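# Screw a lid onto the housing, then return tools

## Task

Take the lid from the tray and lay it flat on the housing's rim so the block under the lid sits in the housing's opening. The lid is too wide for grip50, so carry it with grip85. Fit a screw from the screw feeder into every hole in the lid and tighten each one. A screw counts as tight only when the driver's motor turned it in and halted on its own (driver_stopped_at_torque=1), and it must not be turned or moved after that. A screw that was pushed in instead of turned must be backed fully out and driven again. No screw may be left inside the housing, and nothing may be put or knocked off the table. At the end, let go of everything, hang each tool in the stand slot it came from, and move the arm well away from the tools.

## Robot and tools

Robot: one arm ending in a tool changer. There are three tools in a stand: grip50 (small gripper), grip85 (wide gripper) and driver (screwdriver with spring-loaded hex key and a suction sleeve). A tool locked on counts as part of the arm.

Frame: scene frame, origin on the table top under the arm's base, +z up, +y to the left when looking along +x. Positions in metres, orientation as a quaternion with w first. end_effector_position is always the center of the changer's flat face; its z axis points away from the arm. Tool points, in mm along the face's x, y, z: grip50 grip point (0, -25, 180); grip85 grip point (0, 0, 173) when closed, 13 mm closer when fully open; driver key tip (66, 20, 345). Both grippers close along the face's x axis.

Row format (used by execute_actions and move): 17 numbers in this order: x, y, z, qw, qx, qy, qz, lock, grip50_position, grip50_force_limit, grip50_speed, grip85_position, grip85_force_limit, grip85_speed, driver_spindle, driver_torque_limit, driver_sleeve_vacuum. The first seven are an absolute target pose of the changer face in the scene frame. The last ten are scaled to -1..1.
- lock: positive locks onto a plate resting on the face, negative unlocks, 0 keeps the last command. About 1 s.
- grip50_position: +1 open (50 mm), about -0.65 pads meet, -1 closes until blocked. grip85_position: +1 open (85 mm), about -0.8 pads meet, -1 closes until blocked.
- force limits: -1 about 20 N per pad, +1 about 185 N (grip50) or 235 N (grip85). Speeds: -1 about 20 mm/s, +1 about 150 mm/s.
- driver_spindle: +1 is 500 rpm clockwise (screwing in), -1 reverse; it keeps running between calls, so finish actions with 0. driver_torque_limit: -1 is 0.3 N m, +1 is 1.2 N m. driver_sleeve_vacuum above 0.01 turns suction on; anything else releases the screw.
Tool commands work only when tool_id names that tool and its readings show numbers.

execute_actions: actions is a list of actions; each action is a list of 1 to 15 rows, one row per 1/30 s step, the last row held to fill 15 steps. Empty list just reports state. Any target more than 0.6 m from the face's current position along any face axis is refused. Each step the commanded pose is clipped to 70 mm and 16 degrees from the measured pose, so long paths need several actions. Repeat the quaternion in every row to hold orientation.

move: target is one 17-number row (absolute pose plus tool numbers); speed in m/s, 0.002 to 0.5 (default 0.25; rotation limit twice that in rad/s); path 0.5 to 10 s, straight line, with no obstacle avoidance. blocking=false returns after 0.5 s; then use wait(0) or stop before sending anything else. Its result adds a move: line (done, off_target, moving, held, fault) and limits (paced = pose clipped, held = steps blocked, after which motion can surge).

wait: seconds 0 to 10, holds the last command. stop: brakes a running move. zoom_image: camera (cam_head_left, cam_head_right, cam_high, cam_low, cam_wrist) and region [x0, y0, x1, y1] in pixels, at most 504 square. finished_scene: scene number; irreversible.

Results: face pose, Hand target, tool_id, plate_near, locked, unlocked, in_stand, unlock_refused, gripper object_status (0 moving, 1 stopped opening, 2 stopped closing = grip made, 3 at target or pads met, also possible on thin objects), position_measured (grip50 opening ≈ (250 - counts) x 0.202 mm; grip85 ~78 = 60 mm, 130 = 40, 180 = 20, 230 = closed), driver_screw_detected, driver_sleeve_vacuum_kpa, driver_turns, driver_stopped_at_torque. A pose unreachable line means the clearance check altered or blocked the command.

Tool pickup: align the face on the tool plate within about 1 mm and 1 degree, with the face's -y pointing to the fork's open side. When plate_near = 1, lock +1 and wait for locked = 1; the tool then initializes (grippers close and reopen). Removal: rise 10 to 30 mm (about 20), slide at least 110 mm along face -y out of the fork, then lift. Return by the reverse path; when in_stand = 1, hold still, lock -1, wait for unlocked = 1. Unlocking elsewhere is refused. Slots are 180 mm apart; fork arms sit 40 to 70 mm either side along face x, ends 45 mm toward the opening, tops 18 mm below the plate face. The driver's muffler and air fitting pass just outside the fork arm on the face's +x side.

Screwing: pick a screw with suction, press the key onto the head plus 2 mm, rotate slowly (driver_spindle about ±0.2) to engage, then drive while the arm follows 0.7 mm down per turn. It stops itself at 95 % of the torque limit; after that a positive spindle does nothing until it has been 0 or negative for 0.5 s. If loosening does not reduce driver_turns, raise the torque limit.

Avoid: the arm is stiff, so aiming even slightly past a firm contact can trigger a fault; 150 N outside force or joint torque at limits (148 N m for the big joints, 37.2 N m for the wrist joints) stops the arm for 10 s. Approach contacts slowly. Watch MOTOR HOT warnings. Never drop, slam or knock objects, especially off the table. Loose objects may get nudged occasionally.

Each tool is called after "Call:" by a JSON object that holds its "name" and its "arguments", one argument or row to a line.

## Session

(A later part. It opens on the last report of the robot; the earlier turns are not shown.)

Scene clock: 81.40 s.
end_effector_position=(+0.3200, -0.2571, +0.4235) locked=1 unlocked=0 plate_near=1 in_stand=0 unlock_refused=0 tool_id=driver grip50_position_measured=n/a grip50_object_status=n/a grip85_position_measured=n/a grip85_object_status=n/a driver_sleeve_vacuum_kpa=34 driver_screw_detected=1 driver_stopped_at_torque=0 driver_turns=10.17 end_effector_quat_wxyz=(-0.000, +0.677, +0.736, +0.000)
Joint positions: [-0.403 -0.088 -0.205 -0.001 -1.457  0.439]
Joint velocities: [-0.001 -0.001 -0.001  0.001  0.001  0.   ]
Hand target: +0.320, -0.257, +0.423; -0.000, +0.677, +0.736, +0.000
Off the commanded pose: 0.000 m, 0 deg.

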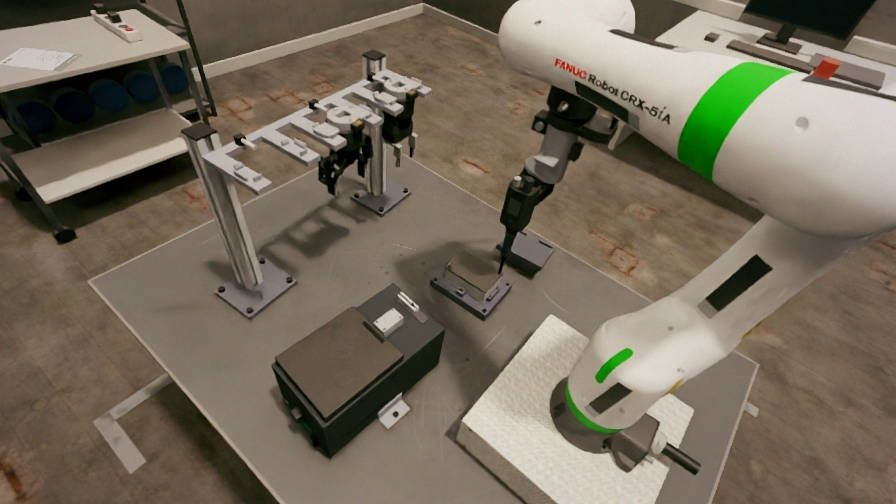

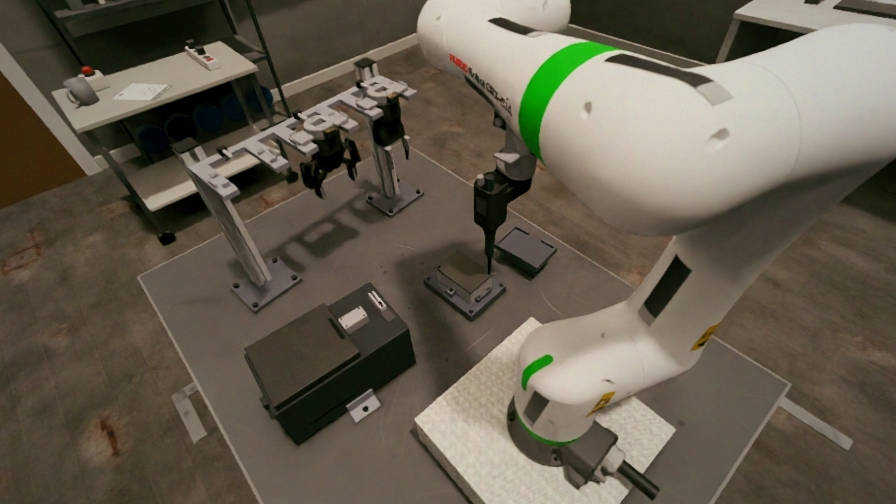

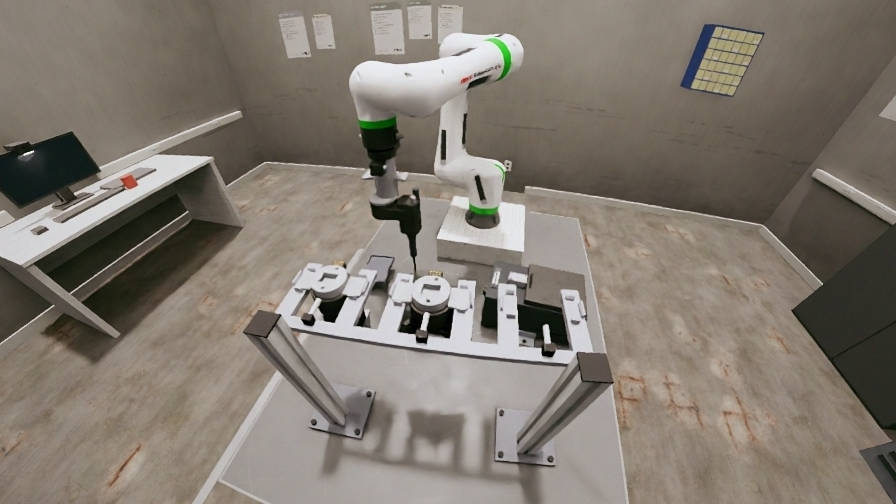

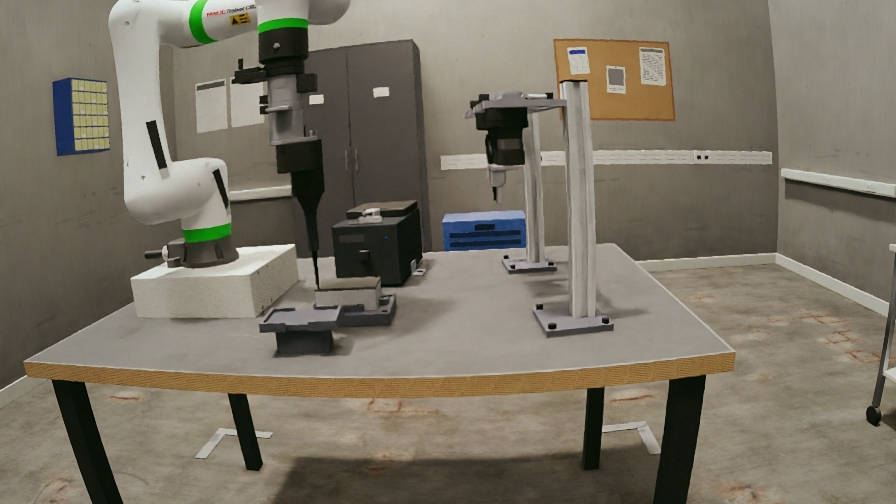

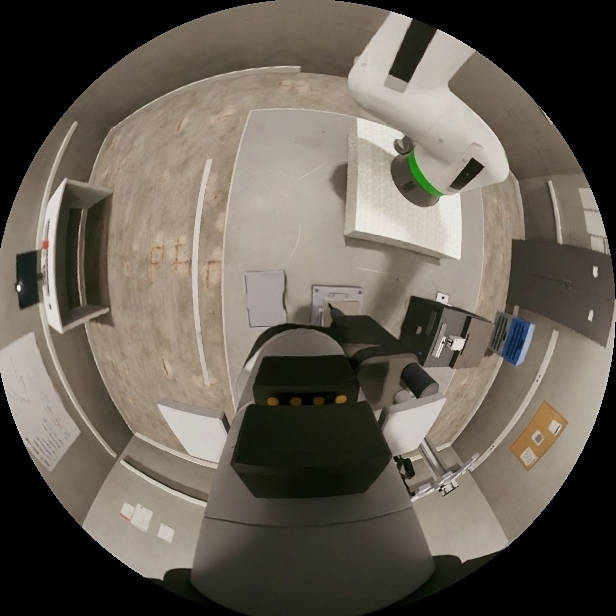

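Call:
{"name": "execute_actions", "arguments": {
  "actions": [
    [[0.3203,-0.2574,0.4235,0,0.677,0.736,0,0,1,0,0,1,0,0,0,0,1]]
  ]
}}

Scene clock: 82.07 s.
end_effector_position=(+0.3203, -0.2574, +0.4235) locked=1 unlocked=0 plate_near=1 in_stand=0 unlock_refused=0 tool_id=driver grip50_position_measured=n/a grip50_object_status=n/a grip85_position_measured=n/a grip85_object_status=n/a driver_sleeve_vacuum_kpa=40 driver_screw_detected=1 driver_stopped_at_torque=0 driver_turns=10.17 end_effector_quat_wxyz=(+0.000, +0.677, +0.736, -0.000)
Joint positions: [-0.403 -0.087 -0.204 -0.001 -1.457  0.439]
Joint velocities: [-0.001  0.    -0.    -0.001  0.001 -0.001]
Hand target: +0.320, -0.257, +0.423; -0.000, +0.677, +0.736, +0.000
Off the commanded pose: 0.000 m, 0 deg.

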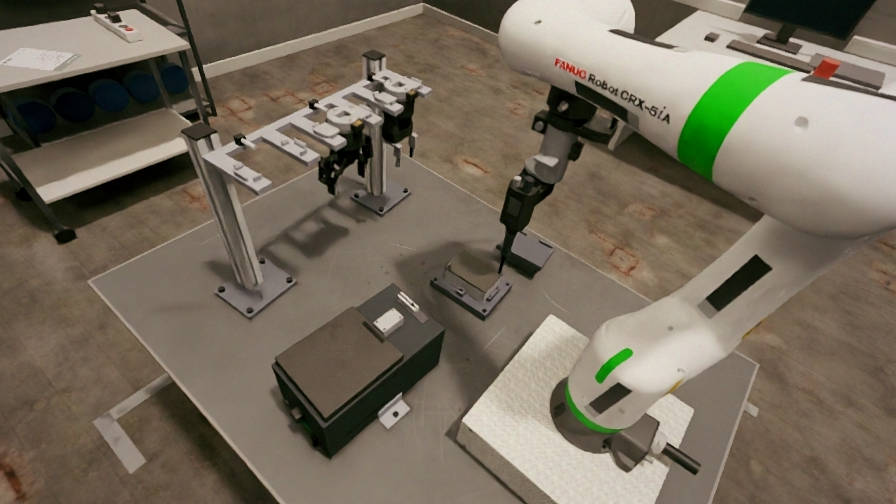

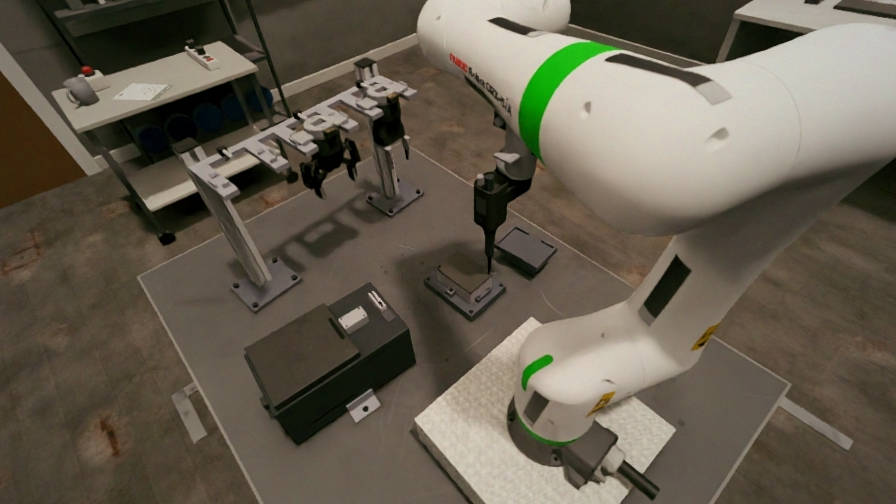

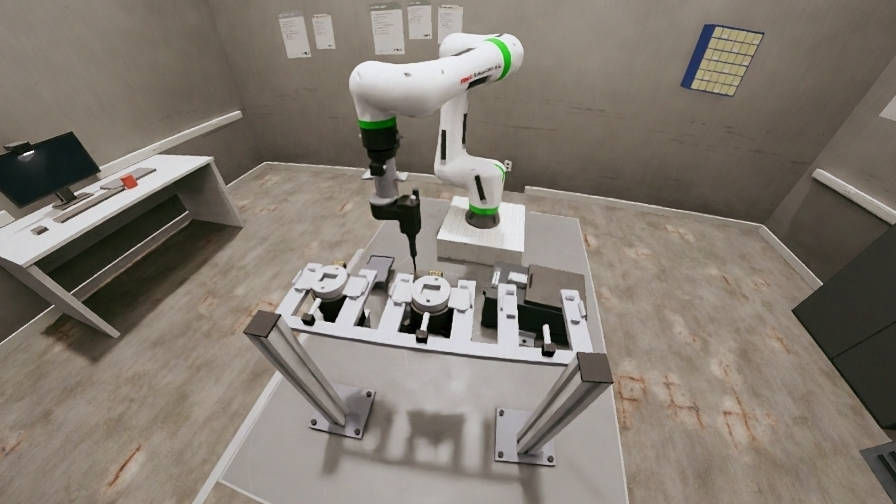

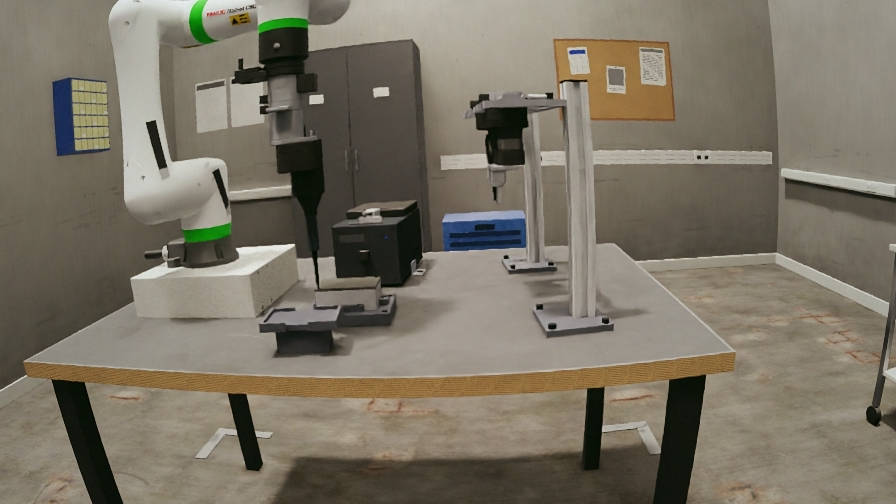

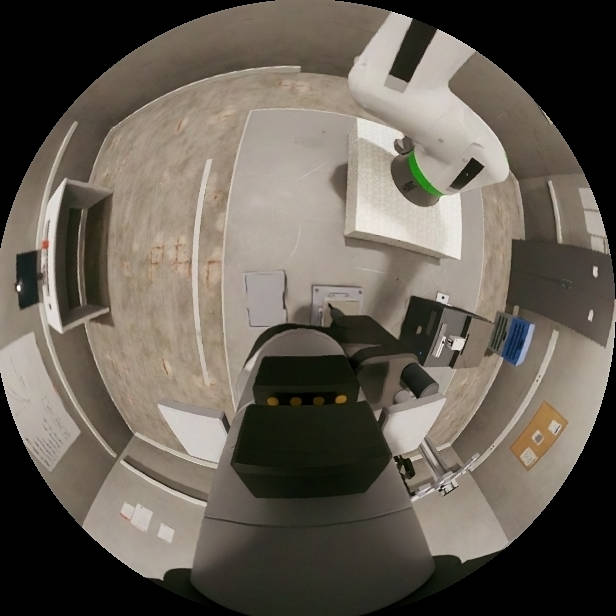

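Call:
{"name": "execute_actions", "arguments": {
  "actions": [
    [[0.3204,-0.2575,0.422,0,0.677,0.736,0,0,1,0,0,1,0,0,0.15,0,1]],
    [[0.3204,-0.2575,0.421,0,0.677,0.736,0,0,1,0,0,1,0,0,0.2,0,1]],
    [[0.3204,-0.2575,0.4201,0,0.677,0.736,0,0,1,0,0,1,0,0,0.2,0,1]],
    [[0.3204,-0.2575,0.4192,0,0.677,0.736,0,0,1,0,0,1,0,0,0.2,0,1]],
    [[0.3204,-0.2575,0.4184,0,0.677,0.736,0,0,1,0,0,1,0,0,0.2,0,1]],
    [[0.3204,-0.2575,0.4176,0,0.677,0.736,0,0,1,0,0,1,0,0,0.2,0,1]],
    [[0.3204,-0.2575,0.4169,0,0.677,0.736,0,0,1,0,0,1,0,0,0.2,0,1]],
    [[0.3204,-0.2575,0.4162,0,0.677,0.736,0,0,1,0,0,1,0,0,0.2,0,1]],
    [[0.3204,-0.2575,0.4156,0,0.677,0.736,0,0,1,0,0,1,0,0,0.2,0,1]],
    [[0.3204,-0.2575,0.415,0,0.677,0.736,0,0,1,0,0,1,0,0,0.2,0,1]],
    [[0.3204,-0.2575,0.4145,0,0.677,0.736,0,0,1,0,0,1,0,0,0.2,0,1]],
    [[0.3204,-0.2575,0.4142,0,0.677,0.736,0,0,1,0,0,1,0,0,0.2,0,1]],
    [[0.3204,-0.2575,0.4142,0,0.677,0.736,0,0,1,0,0,1,0,0,0,0,0]]
  ]
}}

Scene clock: 89.00 s.
end_effector_position=(+0.3204, -0.2575, +0.4142) locked=1 unlocked=0 plate_near=1 in_stand=0 unlock_refused=0 tool_id=driver grip50_position_measured=n/a grip50_object_status=n/a grip85_position_measured=n/a grip85_object_status=n/a driver_sleeve_vacuum_kpa=0 driver_screw_detected=0 driver_stopped_at_torque=1 driver_turns=19.01 end_effector_quat_wxyz=(+0.000, +0.677, +0.736, -0.000)
Joint positions: [-0.403 -0.083 -0.222 -0.001 -1.435  0.44 ]
Joint velocities: [ 0.    -0.     0.     0.001  0.002  0.001]
Hand target: +0.320, -0.257, +0.414; +0.000, +0.677, +0.736, +0.000
Off the commanded pose: 0.000 m, 0 deg.

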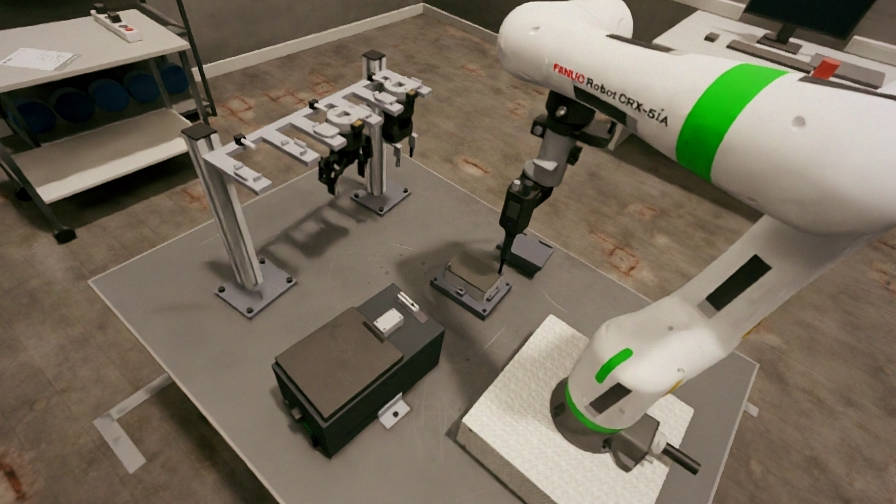

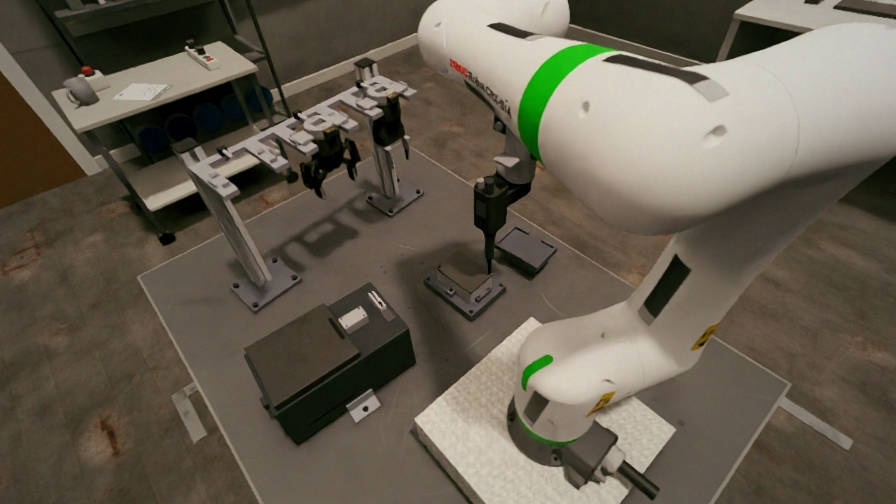

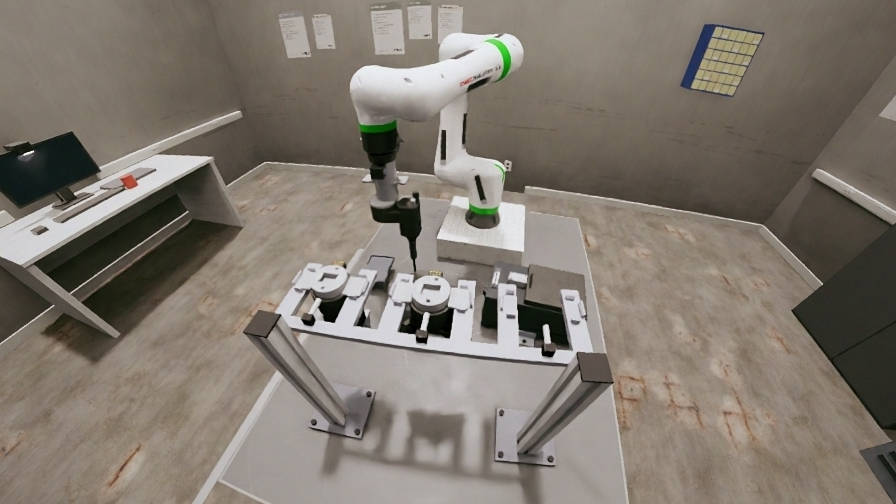

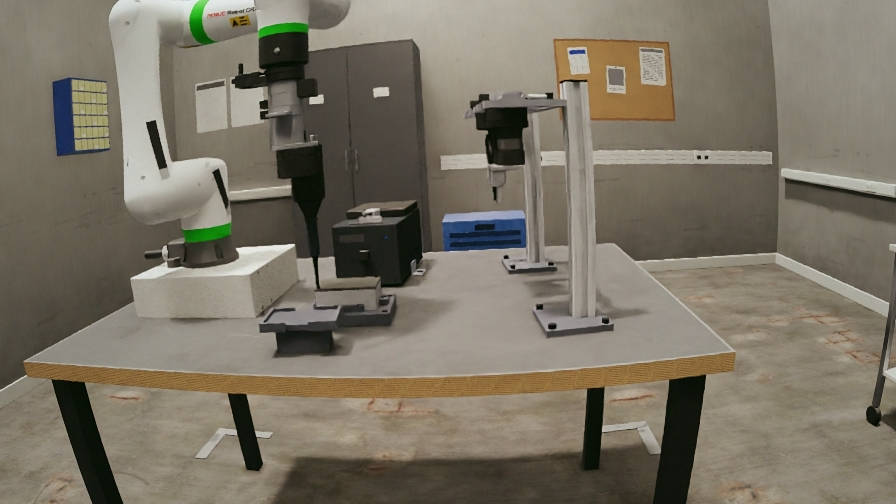

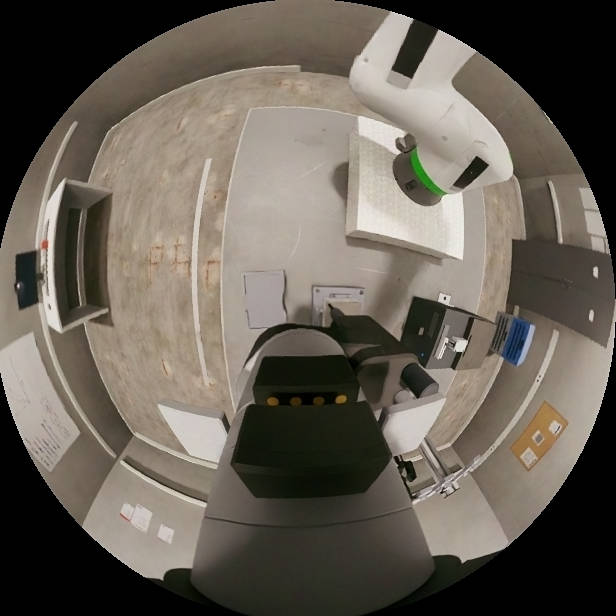

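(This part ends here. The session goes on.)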